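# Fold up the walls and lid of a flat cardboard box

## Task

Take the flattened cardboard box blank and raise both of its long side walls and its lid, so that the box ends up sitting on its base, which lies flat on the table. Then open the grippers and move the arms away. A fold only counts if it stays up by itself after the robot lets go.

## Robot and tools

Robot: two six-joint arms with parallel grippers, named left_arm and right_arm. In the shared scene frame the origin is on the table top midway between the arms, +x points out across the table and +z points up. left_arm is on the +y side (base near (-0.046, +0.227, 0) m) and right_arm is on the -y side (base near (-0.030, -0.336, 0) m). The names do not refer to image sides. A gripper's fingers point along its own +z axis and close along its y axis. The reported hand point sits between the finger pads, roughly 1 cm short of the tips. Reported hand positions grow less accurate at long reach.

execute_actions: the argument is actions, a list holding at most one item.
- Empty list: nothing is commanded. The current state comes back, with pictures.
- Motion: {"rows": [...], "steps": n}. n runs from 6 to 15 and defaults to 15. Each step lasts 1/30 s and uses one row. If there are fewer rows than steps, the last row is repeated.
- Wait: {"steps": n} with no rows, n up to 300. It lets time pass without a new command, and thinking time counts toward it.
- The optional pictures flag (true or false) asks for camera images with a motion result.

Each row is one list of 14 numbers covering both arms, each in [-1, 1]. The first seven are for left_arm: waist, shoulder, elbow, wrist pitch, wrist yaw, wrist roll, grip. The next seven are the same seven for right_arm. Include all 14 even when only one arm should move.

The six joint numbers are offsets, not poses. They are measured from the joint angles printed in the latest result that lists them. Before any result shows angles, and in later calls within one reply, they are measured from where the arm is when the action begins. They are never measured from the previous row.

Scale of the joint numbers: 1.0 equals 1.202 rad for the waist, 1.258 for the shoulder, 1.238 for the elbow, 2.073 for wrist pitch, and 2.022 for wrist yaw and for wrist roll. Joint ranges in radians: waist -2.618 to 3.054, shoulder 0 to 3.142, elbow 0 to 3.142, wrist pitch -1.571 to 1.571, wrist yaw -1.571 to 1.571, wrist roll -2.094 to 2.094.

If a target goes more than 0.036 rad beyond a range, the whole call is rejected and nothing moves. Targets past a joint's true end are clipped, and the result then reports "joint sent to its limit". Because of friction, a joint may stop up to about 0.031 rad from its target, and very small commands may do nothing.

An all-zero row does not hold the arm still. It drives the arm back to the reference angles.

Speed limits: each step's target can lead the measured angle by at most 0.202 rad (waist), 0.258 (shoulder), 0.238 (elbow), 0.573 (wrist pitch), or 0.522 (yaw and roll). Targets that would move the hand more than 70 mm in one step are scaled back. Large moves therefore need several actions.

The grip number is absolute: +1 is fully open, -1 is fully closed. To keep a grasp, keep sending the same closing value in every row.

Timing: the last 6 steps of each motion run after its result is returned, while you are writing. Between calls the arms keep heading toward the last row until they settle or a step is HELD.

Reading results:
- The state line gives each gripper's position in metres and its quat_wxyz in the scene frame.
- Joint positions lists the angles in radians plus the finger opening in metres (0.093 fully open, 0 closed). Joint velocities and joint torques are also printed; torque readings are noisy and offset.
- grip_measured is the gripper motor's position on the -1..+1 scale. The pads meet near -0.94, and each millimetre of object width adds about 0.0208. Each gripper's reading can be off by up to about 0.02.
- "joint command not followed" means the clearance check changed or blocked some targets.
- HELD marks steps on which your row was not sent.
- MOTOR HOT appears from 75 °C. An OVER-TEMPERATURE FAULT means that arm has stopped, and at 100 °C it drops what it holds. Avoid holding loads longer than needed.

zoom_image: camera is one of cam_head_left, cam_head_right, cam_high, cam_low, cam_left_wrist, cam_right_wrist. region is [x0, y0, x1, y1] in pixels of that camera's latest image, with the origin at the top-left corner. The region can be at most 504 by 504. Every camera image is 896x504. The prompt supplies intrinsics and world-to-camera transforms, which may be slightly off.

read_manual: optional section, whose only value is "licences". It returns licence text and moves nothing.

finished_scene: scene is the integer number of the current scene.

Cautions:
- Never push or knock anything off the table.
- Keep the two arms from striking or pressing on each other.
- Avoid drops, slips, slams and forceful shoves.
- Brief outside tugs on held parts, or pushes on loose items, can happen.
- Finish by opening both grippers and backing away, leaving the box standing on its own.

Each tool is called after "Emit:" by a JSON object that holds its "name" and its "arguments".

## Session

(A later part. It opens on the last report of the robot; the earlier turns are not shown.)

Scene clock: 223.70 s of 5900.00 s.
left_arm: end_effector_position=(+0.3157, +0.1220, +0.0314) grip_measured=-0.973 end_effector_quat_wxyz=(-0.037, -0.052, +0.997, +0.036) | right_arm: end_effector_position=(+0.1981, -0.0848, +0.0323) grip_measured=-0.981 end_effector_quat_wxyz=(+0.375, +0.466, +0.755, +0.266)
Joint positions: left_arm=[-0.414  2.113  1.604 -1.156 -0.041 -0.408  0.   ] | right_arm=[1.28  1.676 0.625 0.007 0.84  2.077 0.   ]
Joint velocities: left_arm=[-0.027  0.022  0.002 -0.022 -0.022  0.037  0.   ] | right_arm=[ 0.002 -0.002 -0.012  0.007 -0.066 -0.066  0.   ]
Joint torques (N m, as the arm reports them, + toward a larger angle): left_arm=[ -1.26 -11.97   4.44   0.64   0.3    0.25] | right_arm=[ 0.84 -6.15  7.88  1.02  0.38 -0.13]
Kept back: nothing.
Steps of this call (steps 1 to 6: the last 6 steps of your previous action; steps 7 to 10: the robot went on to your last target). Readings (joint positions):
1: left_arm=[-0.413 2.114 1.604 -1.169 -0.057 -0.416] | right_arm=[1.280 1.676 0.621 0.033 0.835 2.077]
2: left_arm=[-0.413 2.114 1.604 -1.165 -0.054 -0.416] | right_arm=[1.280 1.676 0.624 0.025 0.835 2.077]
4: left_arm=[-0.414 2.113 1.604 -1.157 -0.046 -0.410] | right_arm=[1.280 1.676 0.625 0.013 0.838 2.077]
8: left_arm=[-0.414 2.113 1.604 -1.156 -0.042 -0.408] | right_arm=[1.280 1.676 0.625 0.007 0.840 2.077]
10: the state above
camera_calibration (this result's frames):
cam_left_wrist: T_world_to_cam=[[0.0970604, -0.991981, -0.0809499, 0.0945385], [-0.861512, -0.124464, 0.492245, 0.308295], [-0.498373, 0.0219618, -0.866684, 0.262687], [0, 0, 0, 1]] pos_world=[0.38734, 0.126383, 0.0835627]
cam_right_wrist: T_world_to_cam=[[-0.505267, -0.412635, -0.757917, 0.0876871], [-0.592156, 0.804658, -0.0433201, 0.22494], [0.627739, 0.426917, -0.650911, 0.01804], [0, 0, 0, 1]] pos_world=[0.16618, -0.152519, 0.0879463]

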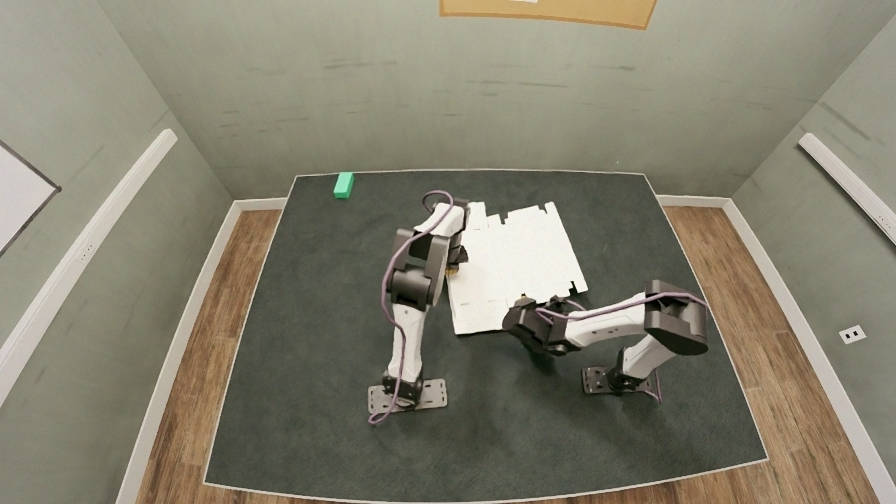

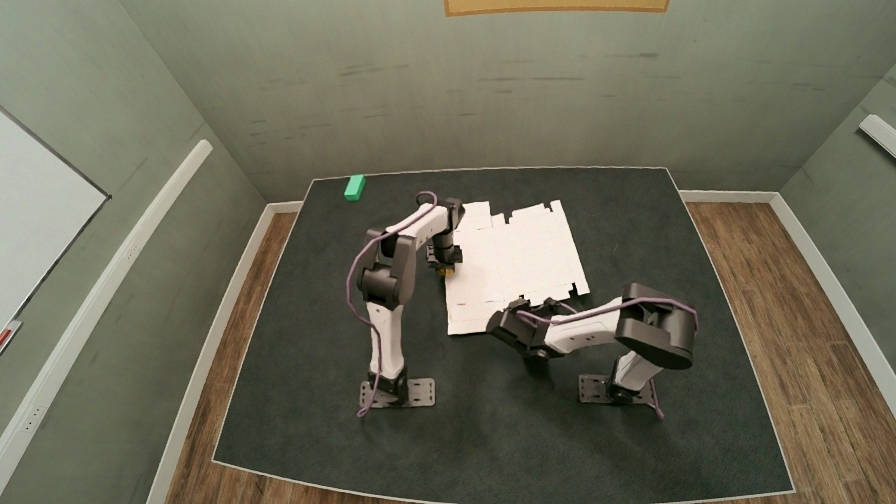

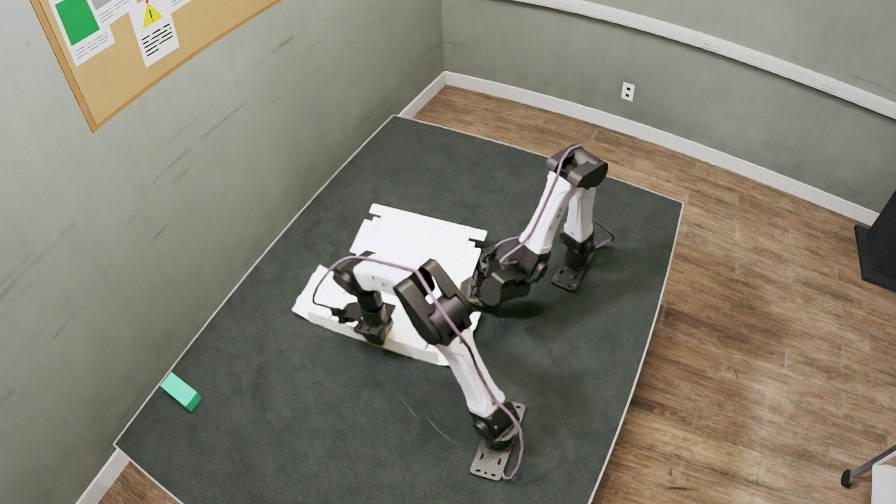

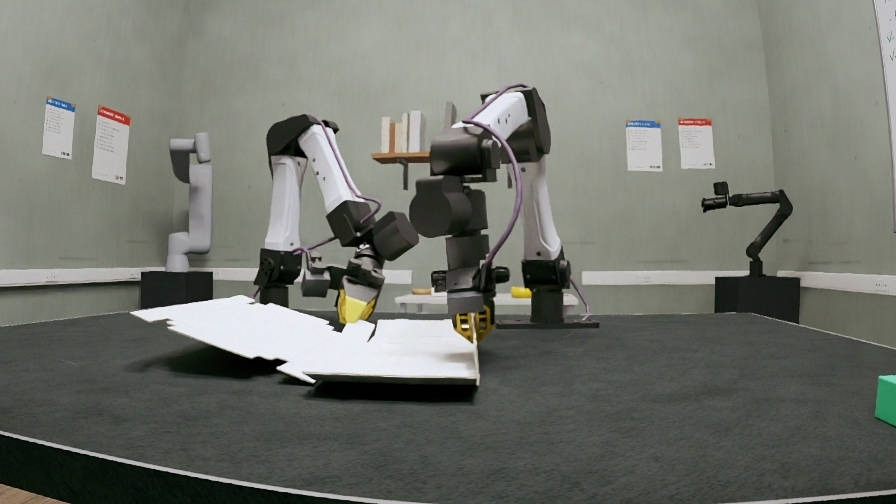

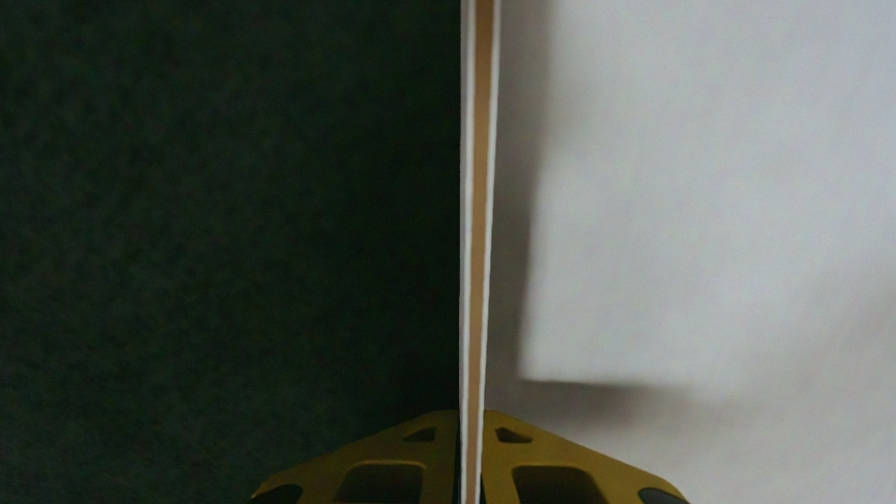

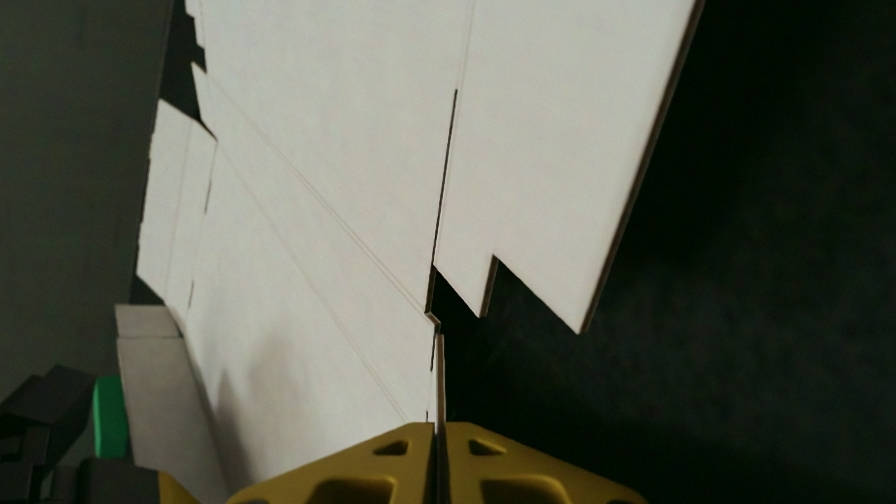

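Emit:
{"name": "execute_actions", "arguments": {"actions": [{"rows": [
[0,0,0,0,0,0,-0.5, 0,0,0,0,0,0,-1],
[0,0,0,0,0,0,0.0, 0,0,0,0,0,0,-1],
[0,0,0,0,0,0,0.0, 0,0,0,0,0,0,-1],
[0,0,0,0,0,0,0.0, 0,0,0,0,0,0,-1],
[0,0,0,0,0,0,0.0, 0,0,0,0,0,0,-1],
[0,-0.02,0.08,-0.05,0,0,0.0, 0,0,0,0,0,0,-1],
[0,-0.04,0.16,-0.1,0,0,0.0, 0,0,0,0,0,0,-1],
[0,-0.065,0.29,-0.17,0,0,0.0, 0,0,0,0,0,0,-1]], "steps": 15}]}}

Emit:
{"name": "execute_actions", "arguments": {"actions": [{"rows": [
[0.15,-0.1,0,0,0,0,0.0, 0,0,0,0,0,0,-1],
[0.3,-0.2,0,0.05,0,0,0.0, 0,0,0,0,0,0,-1],
[0.5,-0.35,-0.05,0.1,0,0,0.0, 0,0,0,0,0,0,-1],
[0.75,-0.5,-0.1,0.15,0,0,0.0, 0,0,0,0,0,0,-1]], "steps": 15}]}}

Emit:
{"name": "execute_actions", "arguments": {"actions": [{"steps": 20}], "pictures": true}}

Scene clock: 224.67 s of 5900.00 s.
left_arm: end_effector_position=(+0.3276, +0.1183, +0.0707) grip_measured=-0.003 end_effector_quat_wxyz=(-0.027, -0.053, +0.998, +0.032) | right_arm: end_effector_position=(+0.1987, -0.0851, +0.0330) grip_measured=-0.981 end_effector_quat_wxyz=(+0.378, +0.467, +0.754, +0.267)
Joint positions: left_arm=[-0.414  2.112  1.763 -1.294 -0.041 -0.408  0.045] | right_arm=[1.28  1.676 0.625 0.008 0.846 2.077 0.   ]
Joint velocities: left_arm=[ 0.002 -0.217  1.653 -0.945  0.051  0.037  0.   ] | right_arm=[ 0.007  0.012 -0.022  0.022 -0.037 -0.007  0.   ]
Joint torques (N m, as the arm reports them, + toward a larger angle): left_arm=[  0.22 -14.66   7.56   0.13   0.    -0.04] | right_arm=[ 0.39 -6.91  5.52  1.21  0.34 -0.13]
Steps of this call (steps 1 to 20: the robot went on to your last target; steps 21 to 29: the first 9 steps of this action). Readings (joint positions):
21: left_arm=[-0.414 2.113 1.604 -1.155 -0.041 -0.408] | right_arm=[1.280 1.676 0.625 0.006 0.842 2.077]
22: left_arm=[-0.414 2.113 1.604 -1.155 -0.041 -0.408] | right_arm=[1.280 1.676 0.625 0.006 0.844 2.077]
24: left_arm=[-0.414 2.113 1.604 -1.155 -0.041 -0.408] | right_arm=[1.280 1.676 0.625 0.008 0.846 2.077]
28: left_arm=[-0.414 2.117 1.705 -1.257 -0.041 -0.408] | right_arm=[1.280 1.676 0.625 0.008 0.846 2.077]
29: the state above

Scene clock: 225.17 s of 5900.00 s.
left_arm: end_effector_position=(+0.3537, +0.2535, +0.2707) grip_measured=-0.003 end_effector_quat_wxyz=(+0.256, -0.224, +0.940, -0.030) | right_arm: end_effector_position=(+0.1988, -0.0852, +0.0332) grip_measured=-0.981 end_effector_quat_wxyz=(+0.378, +0.467, +0.754, +0.267)
Joint positions: left_arm=[-0.06   1.687  1.877 -1.24  -0.032 -0.408  0.045] | right_arm=[1.28  1.676 0.625 0.009 0.847 2.077 0.   ]
Joint velocities: left_arm=[ 1.321 -1.292 -0.105  0.535 -0.066 -0.022  0.001] | right_arm=[-0.002 -0.007 -0.012 -0.007 -0.007 -0.022  0.   ]
Joint torques (N m, as the arm reports them, + toward a larger angle): left_arm=[-0.67 -9.72  4.93  1.5  -0.03 -0.01] | right_arm=[ 0.41 -6.92  5.51  1.21  0.39 -0.13]
Steps of this call (steps 1 to 6: the last 6 steps of your previous action; steps 7 to 15: the first 9 steps of this action, its rows measured from where the robot was after step 6). Readings (joint positions):
6: left_arm=[-0.414 2.019 1.956 -1.414 -0.041 -0.408] | right_arm=[1.280 1.676 0.625 0.008 0.846 2.077]
7: left_arm=[-0.400 2.001 1.956 -1.418 -0.034 -0.408] | right_arm=[1.280 1.676 0.625 0.008 0.847 2.077]
8: left_arm=[-0.376 1.981 1.956 -1.414 -0.029 -0.408] | right_arm=[1.280 1.676 0.625 0.009 0.847 2.077]
10: left_arm=[-0.297 1.911 1.929 -1.357 -0.029 -0.408] | right_arm=[1.280 1.676 0.625 0.009 0.847 2.077]
14: left_arm=[-0.108 1.732 1.881 -1.258 -0.031 -0.408] | right_arm=[1.280 1.676 0.625 0.009 0.847 2.077]
15: the state above

Scene clock: 225.83 s of 5900.00 s.
left_arm: end_effector_position=(+0.2394, +0.4350, +0.3928) grip_measured=-0.003 end_effector_quat_wxyz=(+0.443, -0.444, +0.776, +0.067) | right_arm: end_effector_position=(+0.1988, -0.0852, +0.0332) grip_measured=-0.981 end_effector_quat_wxyz=(+0.378, +0.467, +0.754, +0.267)
Joint positions: left_arm=[ 0.492  1.376  1.851 -1.118 -0.052 -0.408  0.045] | right_arm=[1.28  1.676 0.625 0.009 0.847 2.077 0.   ]
Joint velocities: left_arm=[-0.012  0.002  0.002 -0.007 -0.022 -0.051  0.001] | right_arm=[ 0.007 -0.002 -0.017  0.037  0.066  0.037  0.   ]
Joint torques (N m, as the arm reports them, + toward a larger angle): left_arm=[-0.27 -3.08  4.32  2.29  0.13 -0.03] | right_arm=[ 0.4  -6.93  5.54  1.22  0.39 -0.14]
Kept back: nothing.
Steps of this call (steps 1 to 6: the last 6 steps of your previous action; steps 7 to 20: the robot went on to your last target). Readings (joint positions):
1: left_arm=[-0.013 1.642 1.874 -1.224 -0.033 -0.408] | right_arm=[1.280 1.676 0.625 0.009 0.847 2.077]
2: left_arm=[0.034 1.596 1.872 -1.209 -0.033 -0.408] | right_arm=[1.280 1.676 0.625 0.009 0.847 2.077]
4: left_arm=[0.141 1.507 1.869 -1.180 -0.033 -0.408] | right_arm=[1.280 1.676 0.625 0.009 0.847 2.077]
8: left_arm=[0.428 1.388 1.868 -1.129 -0.042 -0.408] | right_arm=[1.280 1.676 0.625 0.009 0.847 2.077]
20: the state above
camera_calibration (this result's frames):
cam_left_wrist: T_world_to_cam=[[0.751394, -0.596509, 0.282105, -0.0296198], [-0.464463, -0.781802, -0.416006, 0.651264], [0.468701, 0.181557, -0.864498, 0.229219], [0, 0, 0, 1]] pos_world=[0.217309, 0.449874, 0.477445]
cam_right_wrist: T_world_to_cam=[[-0.501967, -0.411121, -0.760926, 0.0881398], [-0.589086, 0.806688, -0.0472388, 0.225387], [0.633251, 0.424539, -0.647117, 0.0169617], [0, 0, 0, 1]] pos_world=[0.166274, -0.152781, 0.0886911]

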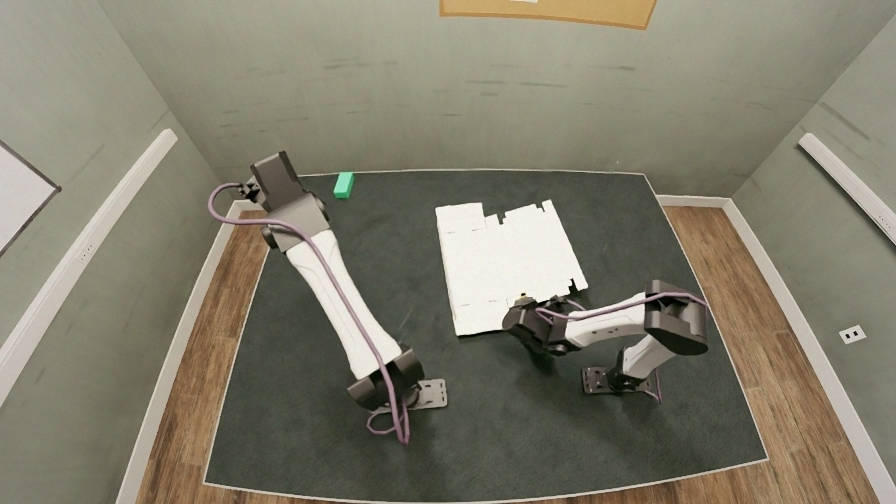

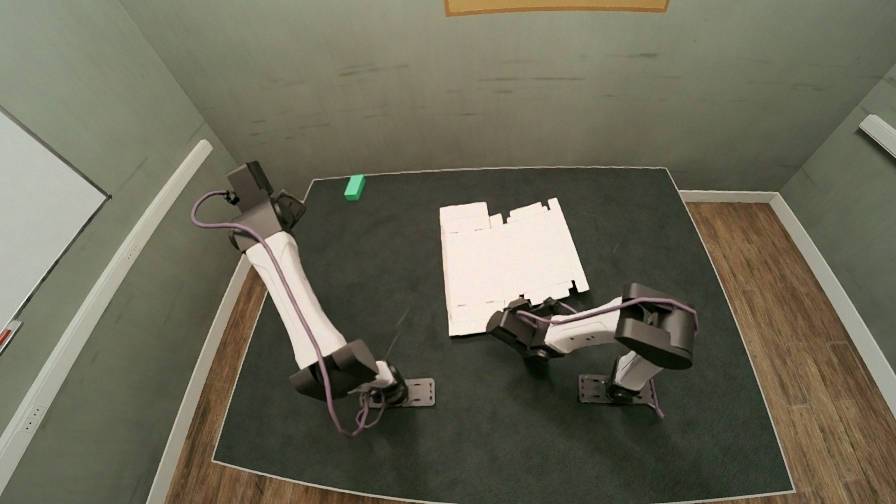

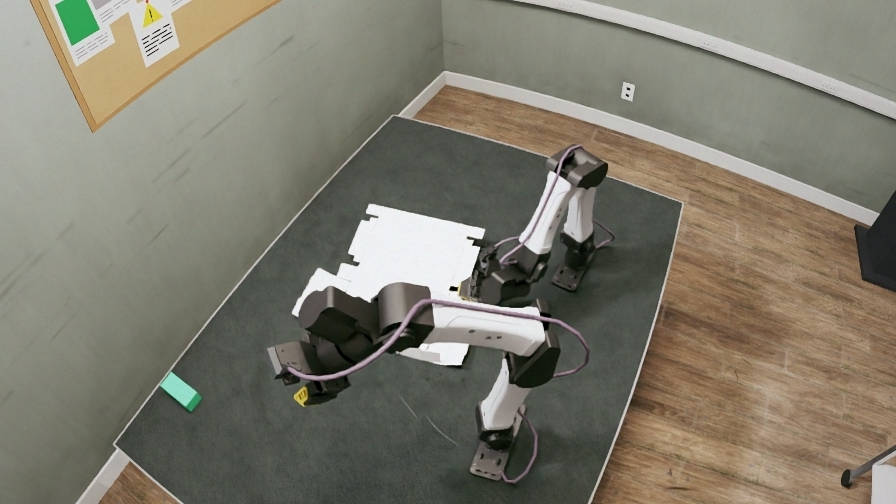

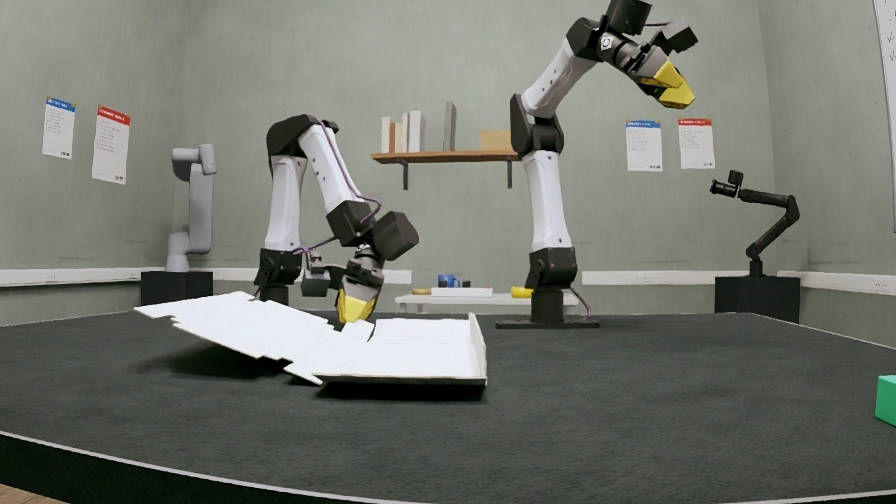

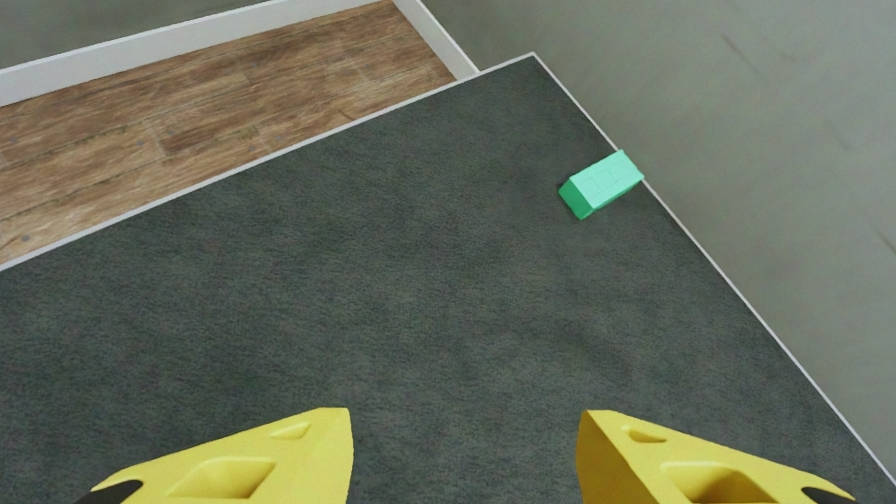

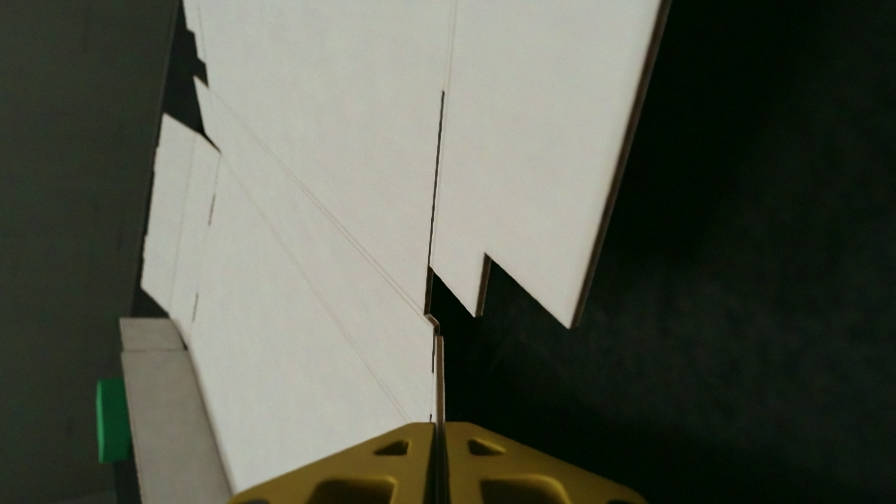

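Emit:
{"name": "zoom_image", "arguments": {"camera": "cam_head_left", "region": [400, 180, 620, 360]}}

Region (400, 180, 620, 360) of cam_head_left's 896x504 image, scaled by 2.291, with more detail than that image has; it fills the top 412 rows of this view, and the rest is white.

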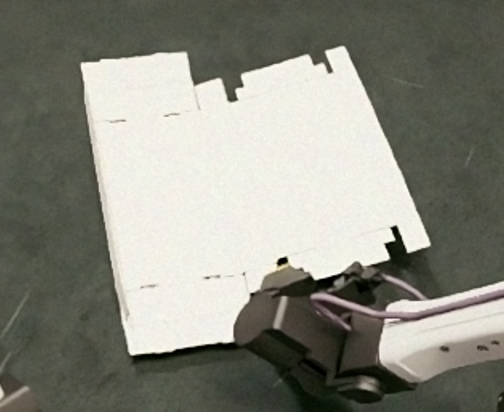

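Emit:
{"name": "execute_actions", "arguments": {"actions": [{"rows": [
[0.3,0,0,0,0,0,0.0, 0.006,0.011,0.012,-0.009,0.012,-0.005,-1],
[0.3,0,0,0,0,0,0.0, 0.013,0.022,0.024,-0.018,0.024,-0.011,-1],
[0.3,0,0,0,0,0,0.0, 0.019,0.033,0.036,-0.028,0.036,-0.016,-1],
[0.3,0,0,0,0,0,0.0, 0.025,0.044,0.048,-0.037,0.048,-0.022,-1],
[0.3,0,0,0,0,0,0.0, 0.032,0.055,0.06,-0.046,0.06,-0.027,-1],
[0.3,0,0,0,0,0,0.0, 0.038,0.067,0.071,-0.055,0.07,-0.033,-1],
[0.3,0,0,0,0,0,0.0, 0.044,0.078,0.083,-0.064,0.08,-0.038,-1],
[0.3,0,0,0,0,0,0.0, 0.05,0.089,0.095,-0.074,0.088,-0.044,-1],
[0.3,0,0,0,0,0,0.0, 0.057,0.1,0.107,-0.083,0.096,-0.05,-1],
[0.3,0,0,0,0,0,0.0, 0.063,0.111,0.119,-0.092,0.1,-0.055,-1]], "steps": 15}]}}

Emit:
{"name": "execute_actions", "arguments": {"actions": [{"steps": 10}], "pictures": true}}

Scene clock: 239.03 s of 5900.00 s.
left_arm: end_effector_position=(+0.1461, +0.5233, +0.3929) grip_measured=-0.003 end_effector_quat_wxyz=(+0.423, -0.577, +0.683, +0.149) | right_arm: end_effector_position=(+0.1988, -0.0781, +0.0368) grip_measured=-0.981 end_effector_quat_wxyz=(+0.440, +0.420, +0.761, +0.227)
Joint positions: left_arm=[ 0.855  1.376  1.851 -1.118 -0.058 -0.407  0.045] | right_arm=[ 1.328  1.761  0.708 -0.078  0.971  2.032  0.   ]
Joint velocities: left_arm=[-0.002 -0.002 -0.007 -0.037  0.007 -0.037 -0.   ] | right_arm=[ 0.212  0.422  0.427 -0.447  0.608 -0.3    0.   ]
Joint torques (N m, as the arm reports them, + toward a larger angle): left_arm=[-0.12 -4.05  5.8   2.16  0.04 -0.04] | right_arm=[ 1.01 -6.25  7.22  0.85  0.36 -0.36]
Steps of this call (steps 1 to 15: the robot went on to your last target; steps 16 to 90: nothing new was sent; then 9.90 s passed at rest; steps 91 to 99: the first 9 steps of this action). Readings (joint positions):
91: left_arm=[0.523 1.376 1.851 -1.118 -0.035 -0.407] | right_arm=[1.280 1.676 0.625 0.009 0.850 2.077]
92: left_arm=[0.587 1.376 1.851 -1.118 -0.031 -0.407] | right_arm=[1.281 1.677 0.625 0.007 0.857 2.076]
94: left_arm=[0.738 1.376 1.851 -1.118 -0.036 -0.407] | right_arm=[1.290 1.690 0.638 -0.010 0.882 2.069]
98: left_arm=[0.855 1.376 1.851 -1.118 -0.058 -0.407] | right_arm=[1.321 1.746 0.693 -0.062 0.952 2.041]
99: the state above

Scene clock: 239.37 s of 5900.00 s.
left_arm: end_effector_position=(+0.1461, +0.5233, +0.3929) grip_measured=-0.003 end_effector_quat_wxyz=(+0.423, -0.577, +0.683, +0.149) | right_arm: end_effector_position=(+0.1981, -0.0782, +0.0393) grip_measured=-0.981 end_effector_quat_wxyz=(+0.475, +0.383, +0.768, +0.193)
Joint positions: left_arm=[ 0.855  1.376  1.851 -1.118 -0.058 -0.407  0.045] | right_arm=[ 1.349  1.799  0.748 -0.143  1.037  1.99   0.   ]
Joint velocities: left_arm=[-0.007 -0.012  0.002 -0.022 -0.007 -0.007  0.001] | right_arm=[-0.002 -0.007  0.007 -0.037  0.007 -0.095  0.   ]
Joint torques (N m, as the arm reports them, + toward a larger angle): left_arm=[-0.07 -4.11  5.82  2.16  0.04 -0.04] | right_arm=[ 0.92 -6.49  7.22  0.61  0.53 -0.34]
Kept back: nothing.
Steps of this call (steps 1 to 6: the last 6 steps of your previous action; steps 7 to 10: the robot went on to your last target). Readings (joint positions):
1: left_arm=[0.855 1.376 1.851 -1.118 -0.058 -0.407] | right_arm=[1.336 1.775 0.723 -0.094 0.988 2.023]
2: left_arm=[0.855 1.376 1.851 -1.118 -0.058 -0.407] | right_arm=[1.342 1.787 0.735 -0.106 1.002 2.015]
4: left_arm=[0.855 1.376 1.851 -1.118 -0.058 -0.407] | right_arm=[1.348 1.798 0.746 -0.122 1.020 2.005]
8: left_arm=[0.855 1.376 1.851 -1.118 -0.058 -0.407] | right_arm=[1.349 1.799 0.748 -0.139 1.034 1.993]
10: the state above
camera_calibration (this result's frames):
cam_left_wrist: T_world_to_cam=[[0.916426, -0.287792, 0.278099, -0.0909451], [-0.154464, -0.895403, -0.417605, 0.691822], [0.369195, 0.339747, -0.865024, 0.188879], [0, 0, 0, 1]] pos_world=[0.120473, 0.529115, 0.477584]
cam_right_wrist: T_world_to_cam=[[-0.404551, -0.622918, -0.66956, 0.055847], [-0.592765, 0.736135, -0.326704, 0.225831], [0.696397, 0.264723, -0.667048, -0.005853], [0, 0, 0, 1]] pos_world=[0.160533, -0.129904, 0.107268]

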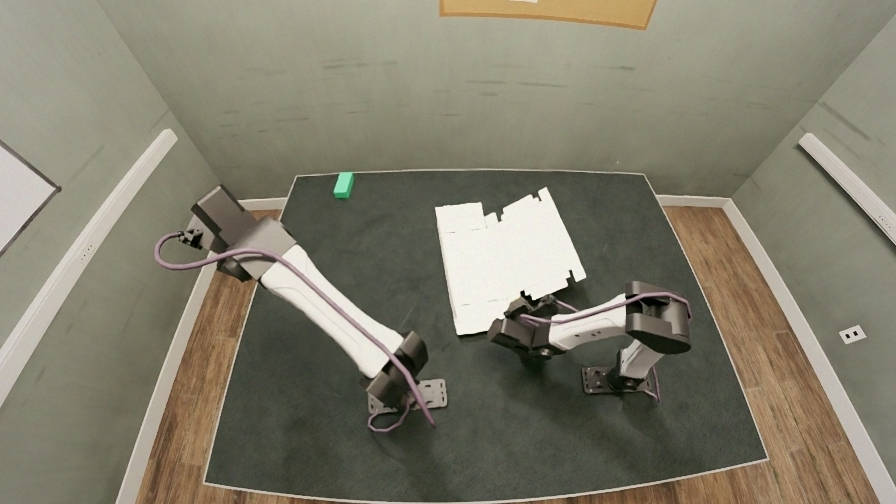

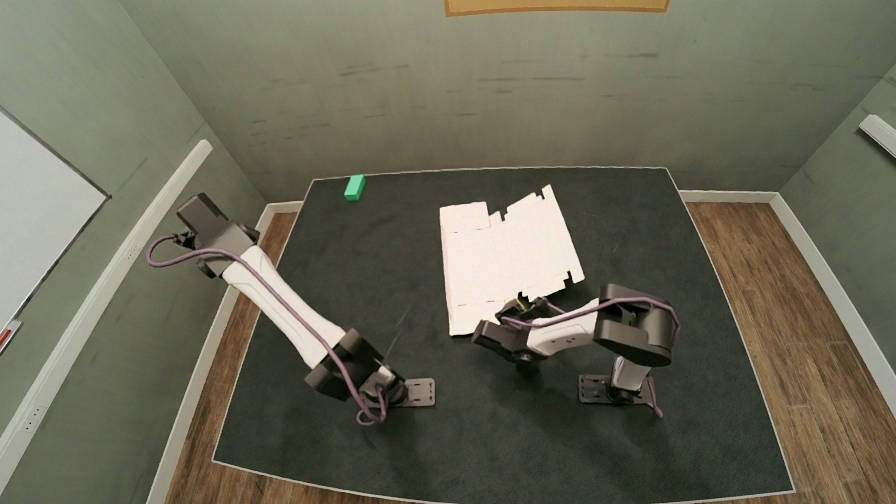

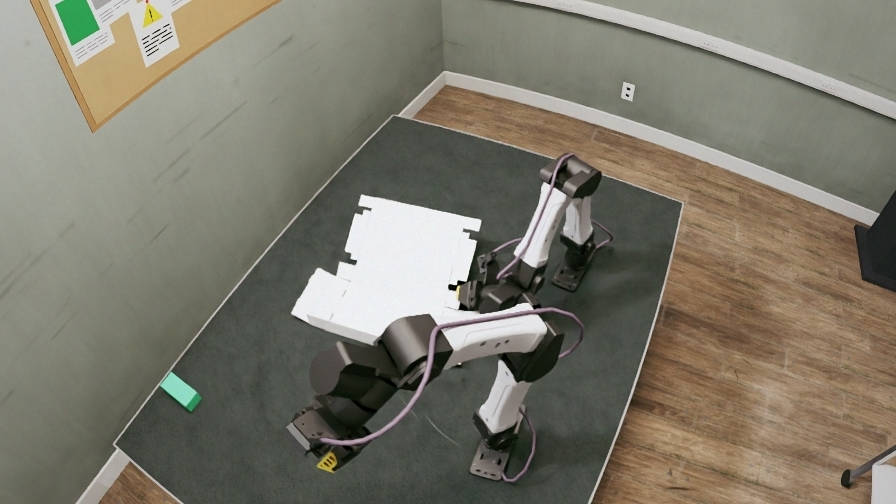

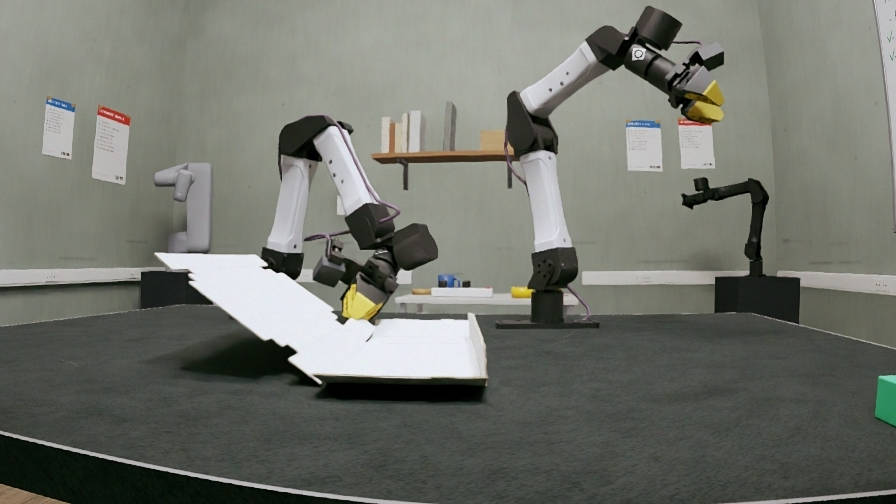

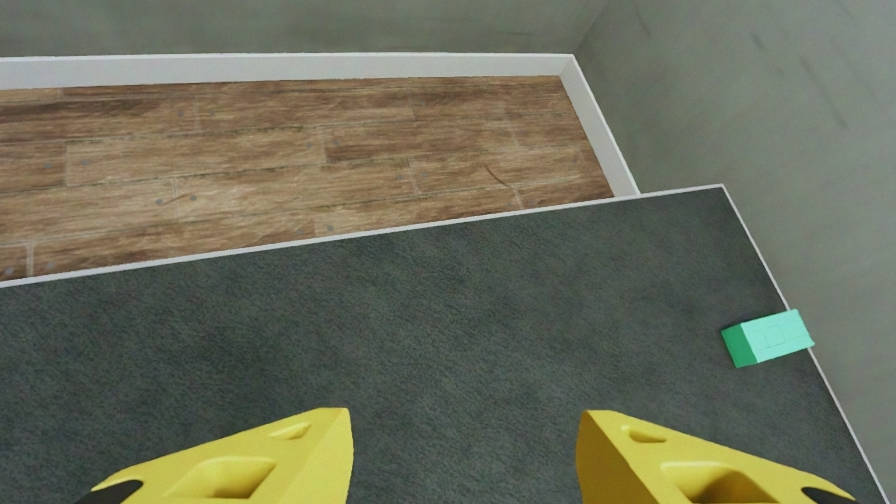

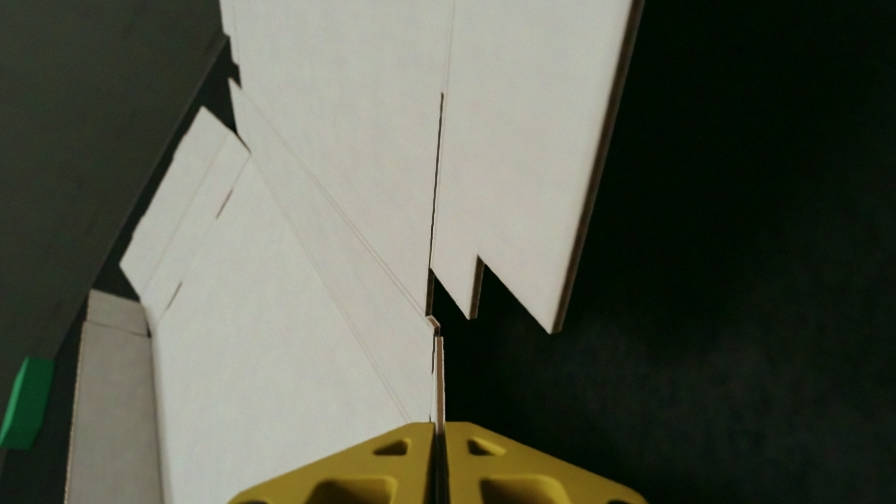

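Emit:
{"name": "execute_actions", "arguments": {"actions": [{"rows": [
[0,0,0,0,0,0,0.0, 0.005,0.008,0,0.006,0.012,-0.02,-1],
[0,0,0,0,0,0,0.0, 0.01,0.017,0,0.013,0.024,-0.04,-1],
[0,0,0,0,0,0,0.0, 0.016,0.025,0,0.019,0.036,-0.06,-1],
[0,0,0,0,0,0,0.0, 0.021,0.034,0,0.026,0.047,-0.08,-1],
[0,0,0,0,0,0,0.0, 0.026,0.042,0,0.032,0.058,-0.1,-1],
[0,0,0,0,0,0,0.0, 0.031,0.051,0,0.038,0.068,-0.12,-1],
[0,0,0,0,0,0,0.0, 0.036,0.06,0,0.045,0.077,-0.14,-1],
[0,0,0,0,0,0,0.0, 0.042,0.068,0,0.051,0.085,-0.16,-1],
[0,0,0,0,0,0,0.0, 0.047,0.077,0,0.058,0.09,-0.18,-1],
[0,0,0,0,0,0,0.0, 0.052,0.085,0,0.064,0.093,-0.2,-1]], "steps": 15}]}}

Emit:
{"name": "execute_actions", "arguments": {"actions": [{"steps": 10}]}}

Scene clock: 240.13 s of 5900.00 s.
left_arm: end_effector_position=(+0.1461, +0.5233, +0.3929) grip_measured=-0.003 end_effector_quat_wxyz=(+0.423, -0.577, +0.683, +0.149) | right_arm: end_effector_position=(+0.1968, -0.0736, +0.0414) grip_measured=-0.981 end_effector_quat_wxyz=(+0.539, +0.293, +0.776, +0.150)
Joint positions: left_arm=[ 0.855  1.376  1.851 -1.118 -0.058 -0.407  0.045] | right_arm=[ 1.387  1.861  0.748 -0.075  1.155  1.788  0.   ]
Joint velocities: left_arm=[-0.032 -0.007 -0.027 -0.051  0.11  -0.037  0.   ] | right_arm=[ 0.159  0.31  -0.002  0.359  0.535 -0.945  0.   ]
Joint torques (N m, as the arm reports them, + toward a larger angle): left_arm=[ 0.09 -4.15  5.76  2.16 -0.01 -0.01] | right_arm=[ 1.05 -6.75  4.98  0.9   0.35 -0.39]
Steps of this call (steps 1 to 14: the robot went on to your last target; steps 15 to 23: the first 9 steps of this action). Readings (joint positions):
15: left_arm=[0.855 1.376 1.851 -1.118 -0.058 -0.407] | right_arm=[1.349 1.799 0.748 -0.148 1.044 1.982]
16: left_arm=[0.855 1.376 1.851 -1.118 -0.058 -0.407] | right_arm=[1.350 1.799 0.748 -0.144 1.049 1.972]
18: left_arm=[0.855 1.376 1.851 -1.118 -0.058 -0.407] | right_arm=[1.356 1.807 0.748 -0.129 1.070 1.935]
22: left_arm=[0.855 1.376 1.851 -1.118 -0.058 -0.407] | right_arm=[1.380 1.850 0.748 -0.087 1.137 1.822]
23: the state above

Scene clock: 240.47 s of 5900.00 s.
left_arm: end_effector_position=(+0.1461, +0.5233, +0.3929) grip_measured=-0.003 end_effector_quat_wxyz=(+0.423, -0.577, +0.683, +0.149) | right_arm: end_effector_position=(+0.1961, -0.0689, +0.0450) grip_measured=-0.981 end_effector_quat_wxyz=(+0.572, +0.233, +0.778, +0.117)
Joint positions: left_arm=[ 0.855  1.376  1.851 -1.118 -0.058 -0.407  0.045] | right_arm=[ 1.405  1.89   0.748 -0.017  1.217  1.628  0.   ]
Joint velocities: left_arm=[-0.007 -0.007 -0.002 -0.066 -0.066  0.051  0.   ] | right_arm=[ 0.002 -0.017 -0.037  0.125  0.051 -0.125  0.   ]
Joint torques (N m, as the arm reports them, + toward a larger angle): left_arm=[ 0.14 -4.19  5.76  2.15 -0.01 -0.01] | right_arm=[ 0.94 -6.98  4.88  0.95  0.54 -0.39]
Kept back: nothing.
Steps of this call (steps 1 to 6: the last 6 steps of your previous action; steps 7 to 10: the robot went on to your last target). Readings (joint positions):
1: left_arm=[0.855 1.376 1.851 -1.118 -0.058 -0.407] | right_arm=[1.393 1.872 0.748 -0.062 1.172 1.754]
2: left_arm=[0.855 1.376 1.851 -1.118 -0.058 -0.407] | right_arm=[1.398 1.880 0.748 -0.051 1.186 1.725]
4: left_arm=[0.855 1.376 1.851 -1.118 -0.058 -0.407] | right_arm=[1.404 1.888 0.748 -0.036 1.204 1.683]
8: left_arm=[0.855 1.376 1.851 -1.118 -0.058 -0.407] | right_arm=[1.405 1.890 0.748 -0.021 1.215 1.639]
10: the state above

Emit:
{"name": "execute_actions", "arguments": {"actions": [{"rows": [
[0,0,0,0,0,0,0.0, 0.001,0.003,-0.012,0.023,0.001,-0.024,-1],
[0,0,0,0,0,0,0.0, 0.001,0.005,-0.024,0.046,0.002,-0.048,-1],
[0,0,0,0,0,0,0.0, 0.002,0.008,-0.036,0.07,0.003,-0.073,-1],
[0,0,0,0,0,0,0.0, 0.003,0.011,-0.048,0.093,0.004,-0.097,-1],
[0,0,0,0,0,0,0.0, 0.003,0.013,-0.06,0.116,0.005,-0.121,-1],
[0,0,0,0,0,0,0.0, 0.004,0.016,-0.072,0.139,0.006,-0.145,-1],
[0,0,0,0,0,0,0.0, 0.005,0.019,-0.084,0.162,0.007,-0.169,-1],
[0,0,0,0,0,0,0.0, 0.005,0.021,-0.097,0.186,0.007,-0.194,-1],
[0,0,0,0,0,0,0.0, 0.006,0.024,-0.109,0.209,0.006,-0.218,-1],
[0,0,0,0,0,0,0.0, 0.007,0.027,-0.121,0.232,0.005,-0.242,-1],
[0,0,0,0,0,0,0.0, 0.007,0.029,-0.133,0.255,0.004,-0.266,-1],
[0,0,0,0,0,0,0.0, 0.008,0.032,-0.145,0.278,0.003,-0.29,-1],
[0,0,0,0,0,0,0.0, 0.009,0.035,-0.157,0.302,0.002,-0.315,-1],
[0,0,0,0,0,0,0.0, 0.009,0.037,-0.169,0.325,0.001,-0.339,-1],
[0,0,0,0,0,0,0.0, 0.01,0.04,-0.181,0.348,0,-0.363,-1]], "steps": 15}]}}

Emit:
{"name": "execute_actions", "arguments": {"actions": [{"steps": 10}], "pictures": true}}

Scene clock: 241.43 s of 5900.00 s.
left_arm: end_effector_position=(+0.1461, +0.5233, +0.3929) grip_measured=-0.003 end_effector_quat_wxyz=(+0.423, -0.577, +0.683, +0.149) | right_arm: end_effector_position=(+0.1973, -0.0659, +0.0442) grip_measured=-0.981 end_effector_quat_wxyz=(+0.588, +0.185, +0.779, +0.117)
Joint positions: left_arm=[ 0.855  1.376  1.851 -1.118 -0.058 -0.407  0.045] | right_arm=[1.405 1.894 0.665 0.248 1.225 1.383 0.   ]
Joint velocities: left_arm=[-0.012 -0.007  0.007  0.037 -0.037  0.007  0.   ] | right_arm=[ 0.007  0.11  -0.422  1.223 -0.081 -1.209  0.   ]
Joint torques (N m, as the arm reports them, + toward a larger angle): left_arm=[ 0.15 -4.13  5.86  2.16 -0.01 -0.02] | right_arm=[ 0.96 -6.48  2.57  1.03  0.49 -0.42]
Steps of this call (steps 1 to 20: the robot went on to your last target; steps 21 to 29: the first 9 steps of this action). Readings (joint positions):
21: left_arm=[0.855 1.376 1.851 -1.118 -0.058 -0.407] | right_arm=[1.405 1.890 0.748 -0.007 1.221 1.608]
22: left_arm=[0.855 1.376 1.851 -1.118 -0.058 -0.407] | right_arm=[1.405 1.890 0.747 0.006 1.221 1.599]
24: left_arm=[0.855 1.376 1.851 -1.118 -0.058 -0.407] | right_arm=[1.405 1.890 0.735 0.059 1.222 1.558]
28: left_arm=[0.855 1.376 1.851 -1.118 -0.058 -0.407] | right_arm=[1.405 1.891 0.680 0.206 1.224 1.423]
29: the state above

Scene clock: 241.77 s of 5900.00 s.
left_arm: end_effector_position=(+0.1461, +0.5233, +0.3929) grip_measured=-0.003 end_effector_quat_wxyz=(+0.423, -0.577, +0.683, +0.149) | right_arm: end_effector_position=(+0.1963, -0.0656, +0.0448) grip_measured=-0.981 end_effector_quat_wxyz=(+0.614, +0.103, +0.776, +0.099)
Joint positions: left_arm=[ 0.855  1.376  1.851 -1.118 -0.058 -0.407  0.045] | right_arm=[1.408 1.924 0.551 0.634 1.227 1.001 0.   ]
Joint velocities: left_arm=[-0.002  0.007 -0.007  0.037  0.007 -0.007 -0.001] | right_arm=[-0.002  0.002 -0.056  0.491  0.081 -0.579  0.   ]
Joint torques (N m, as the arm reports them, + toward a larger angle): left_arm=[ 0.14 -4.16  5.75  2.17 -0.02 -0.02] | right_arm=[ 1.08 -6.62  2.39  1.45  0.28 -0.42]
Kept back: nothing.
Steps of this call (steps 1 to 6: the last 6 steps of your previous action; steps 7 to 10: the robot went on to your last target). Readings (joint positions):
1: left_arm=[0.855 1.376 1.851 -1.118 -0.058 -0.407] | right_arm=[1.405 1.898 0.650 0.292 1.225 1.341]
2: left_arm=[0.855 1.376 1.851 -1.118 -0.058 -0.407] | right_arm=[1.405 1.903 0.635 0.336 1.226 1.298]
4: left_arm=[0.855 1.376 1.851 -1.118 -0.058 -0.407] | right_arm=[1.405 1.909 0.606 0.430 1.227 1.209]
8: left_arm=[0.855 1.376 1.851 -1.118 -0.058 -0.407] | right_arm=[1.408 1.920 0.558 0.594 1.227 1.046]
10: the state above
camera_calibration (this result's frames):
cam_left_wrist: T_world_to_cam=[[0.916426, -0.287792, 0.278099, -0.0909451], [-0.154464, -0.895403, -0.417605, 0.691822], [0.369195, 0.339747, -0.865024, 0.188879], [0, 0, 0, 1]] pos_world=[0.120473, 0.529115, 0.477584]
cam_right_wrist: T_world_to_cam=[[-0.0383283, -0.955717, -0.29178, -0.0439967], [-0.609219, 0.253801, -0.751291, 0.207911], [0.792075, 0.148962, -0.591969, -0.0340085], [0, 0, 0, 1]] pos_world=[0.151914, -0.0897503, 0.123232]

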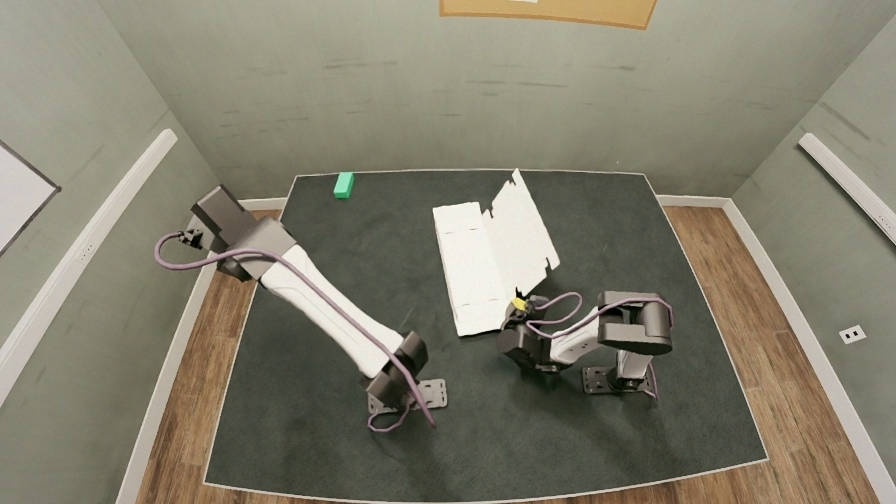

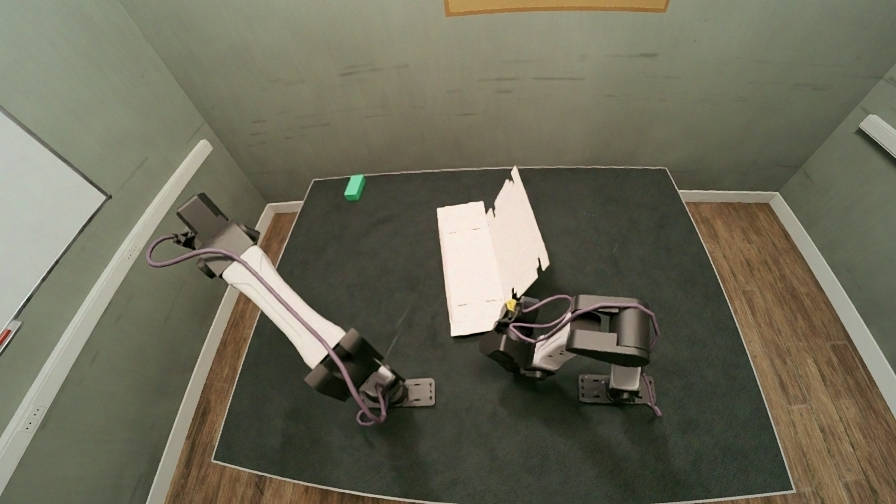

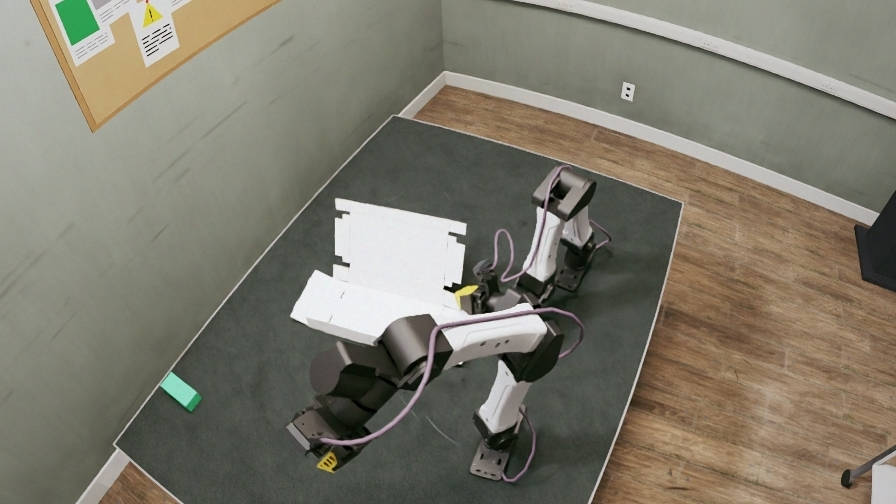

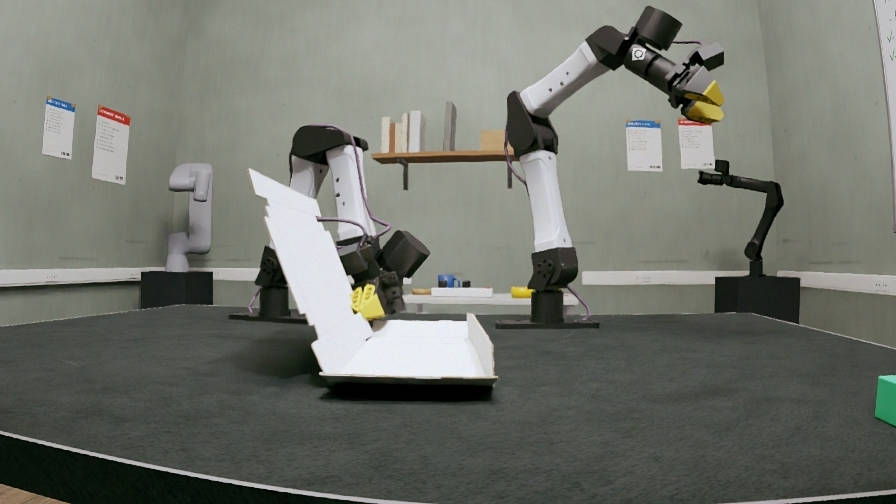

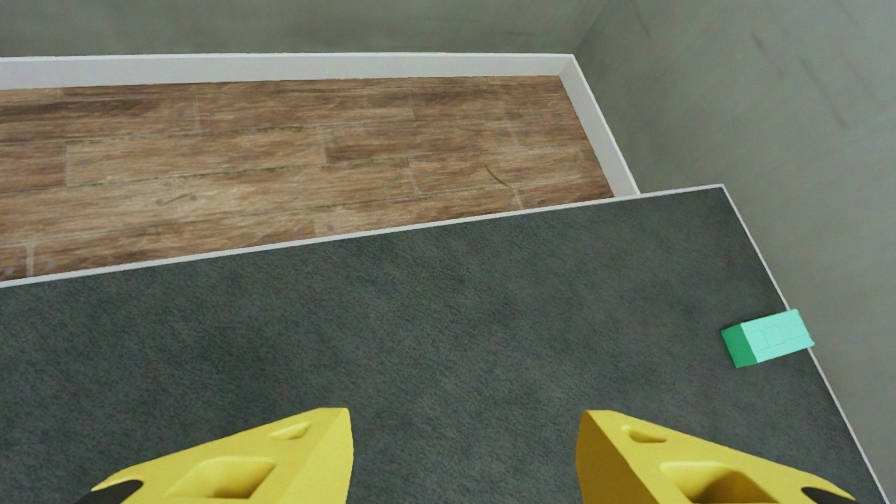

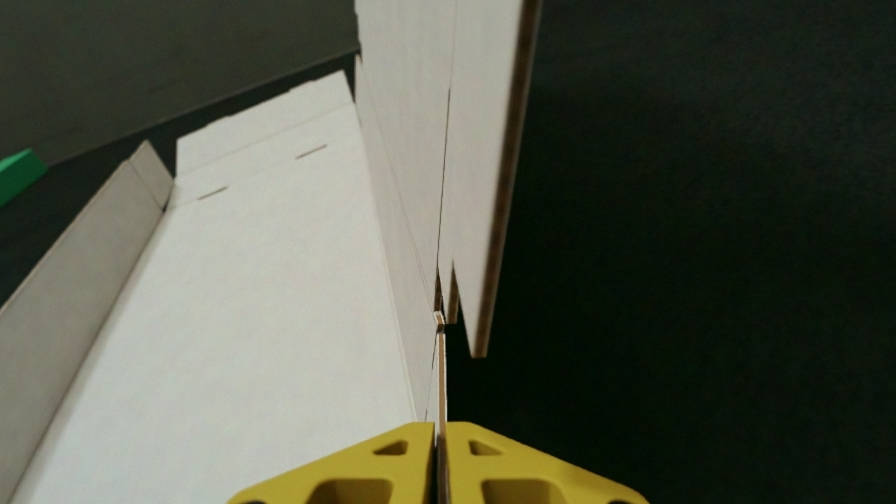

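Emit:
{"name": "execute_actions", "arguments": {"actions": [{"rows": [
[0,0,0,0,0,0,0.0, 0.007,0.016,-0.026,0.044,-0.006,-0.07,-1],
[0,0,0,0,0,0,0.0, 0.007,0.019,-0.03,0.054,-0.009,-0.087,-1],
[0,0,0,0,0,0,0.0, 0.007,0.021,-0.033,0.064,-0.012,-0.104,-1],
[0,0,0,0,0,0,0.0, 0.006,0.024,-0.037,0.074,-0.015,-0.122,-1],
[0,0,0,0,0,0,0.0, 0.006,0.026,-0.041,0.084,-0.018,-0.139,-1],
[0,0,0,0,0,0,0.0, 0.006,0.029,-0.044,0.094,-0.021,-0.156,-1],
[0,0,0,0,0,0,0.0, 0.006,0.031,-0.048,0.104,-0.024,-0.173,-1],
[0,0,0,0,0,0,0.0, 0.005,0.034,-0.052,0.114,-0.027,-0.19,-1],
[0,0,0,0,0,0,0.0, 0.005,0.036,-0.055,0.124,-0.03,-0.208,-1],
[0,0,0,0,0,0,0.0, 0.005,0.039,-0.059,0.134,-0.032,-0.225,-1]], "steps": 15}]}}

Emit:
{"name": "execute_actions", "arguments": {"actions": [{"steps": 12}]}}

Scene clock: 242.73 s of 5900.00 s.
left_arm: end_effector_position=(+0.1461, +0.5233, +0.3929) grip_measured=-0.003 end_effector_quat_wxyz=(+0.423, -0.577, +0.683, +0.149) | right_arm: end_effector_position=(+0.1967, -0.0589, +0.0491) grip_measured=-0.981 end_effector_quat_wxyz=(+0.627, +0.035, +0.775, +0.075)
Joint positions: left_arm=[ 0.855  1.376  1.851 -1.118 -0.058 -0.407  0.045] | right_arm=[1.408 1.946 0.518 0.826 1.206 0.734 0.   ]
Joint velocities: left_arm=[-0.012 -0.022 -0.017 -0.007 -0.037 -0.095  0.001] | right_arm=[-0.012  0.095 -0.129  0.476 -0.139 -0.842  0.   ]
Joint torques (N m, as the arm reports them, + toward a larger angle): left_arm=[ 0.19 -4.07  5.76  2.14 -0.02 -0.02] | right_arm=[ 0.9  -6.57  1.85  1.44  0.13 -0.45]
Steps of this call (steps 1 to 20: the robot went on to your last target; steps 21 to 29: the first 9 steps of this action). Readings (joint positions):
21: left_arm=[0.855 1.376 1.851 -1.118 -0.058 -0.407] | right_arm=[1.408 1.924 0.549 0.708 1.227 0.914]
22: left_arm=[0.855 1.376 1.851 -1.118 -0.058 -0.407] | right_arm=[1.408 1.924 0.549 0.714 1.227 0.902]
24: left_arm=[0.855 1.376 1.851 -1.118 -0.058 -0.407] | right_arm=[1.408 1.927 0.543 0.741 1.226 0.867]
28: left_arm=[0.855 1.376 1.851 -1.118 -0.058 -0.407] | right_arm=[1.408 1.943 0.523 0.808 1.210 0.764]
29: the state above

Scene clock: 243.13 s of 5900.00 s.
left_arm: end_effector_position=(+0.1461, +0.5233, +0.3929) grip_measured=-0.003 end_effector_quat_wxyz=(+0.423, -0.577, +0.683, +0.149) | right_arm: end_effector_position=(+0.1968, -0.0551, +0.0532) grip_measured=-0.981 end_effector_quat_wxyz=(+0.635, -0.006, +0.770, +0.057)
Joint positions: left_arm=[ 0.855  1.376  1.851 -1.118 -0.058 -0.407  0.045] | right_arm=[1.408 1.955 0.505 0.917 1.193 0.585 0.   ]
Joint velocities: left_arm=[-0.017 -0.012 -0.007  0.095  0.051  0.007 -0.002] | right_arm=[ 0.007  0.007 -0.002 -0.007 -0.022 -0.066  0.   ]
Joint torques (N m, as the arm reports them, + toward a larger angle): left_arm=[ 0.16 -4.19  5.84  2.16 -0.02 -0.01] | right_arm=[ 0.87 -6.44  1.78  1.54 -0.02 -0.42]
Kept back: nothing.
Steps of this call (steps 1 to 6: the last 6 steps of your previous action; steps 7 to 12: the robot went on to your last target). Readings (joint positions):
1: left_arm=[0.855 1.376 1.851 -1.118 -0.058 -0.407] | right_arm=[1.408 1.950 0.513 0.845 1.202 0.704]
2: left_arm=[0.855 1.376 1.851 -1.118 -0.058 -0.407] | right_arm=[1.408 1.952 0.510 0.861 1.198 0.678]
4: left_arm=[0.855 1.376 1.851 -1.118 -0.058 -0.407] | right_arm=[1.408 1.955 0.506 0.883 1.195 0.640]
8: left_arm=[0.855 1.376 1.851 -1.118 -0.058 -0.407] | right_arm=[1.408 1.955 0.505 0.907 1.194 0.601]
12: the state above


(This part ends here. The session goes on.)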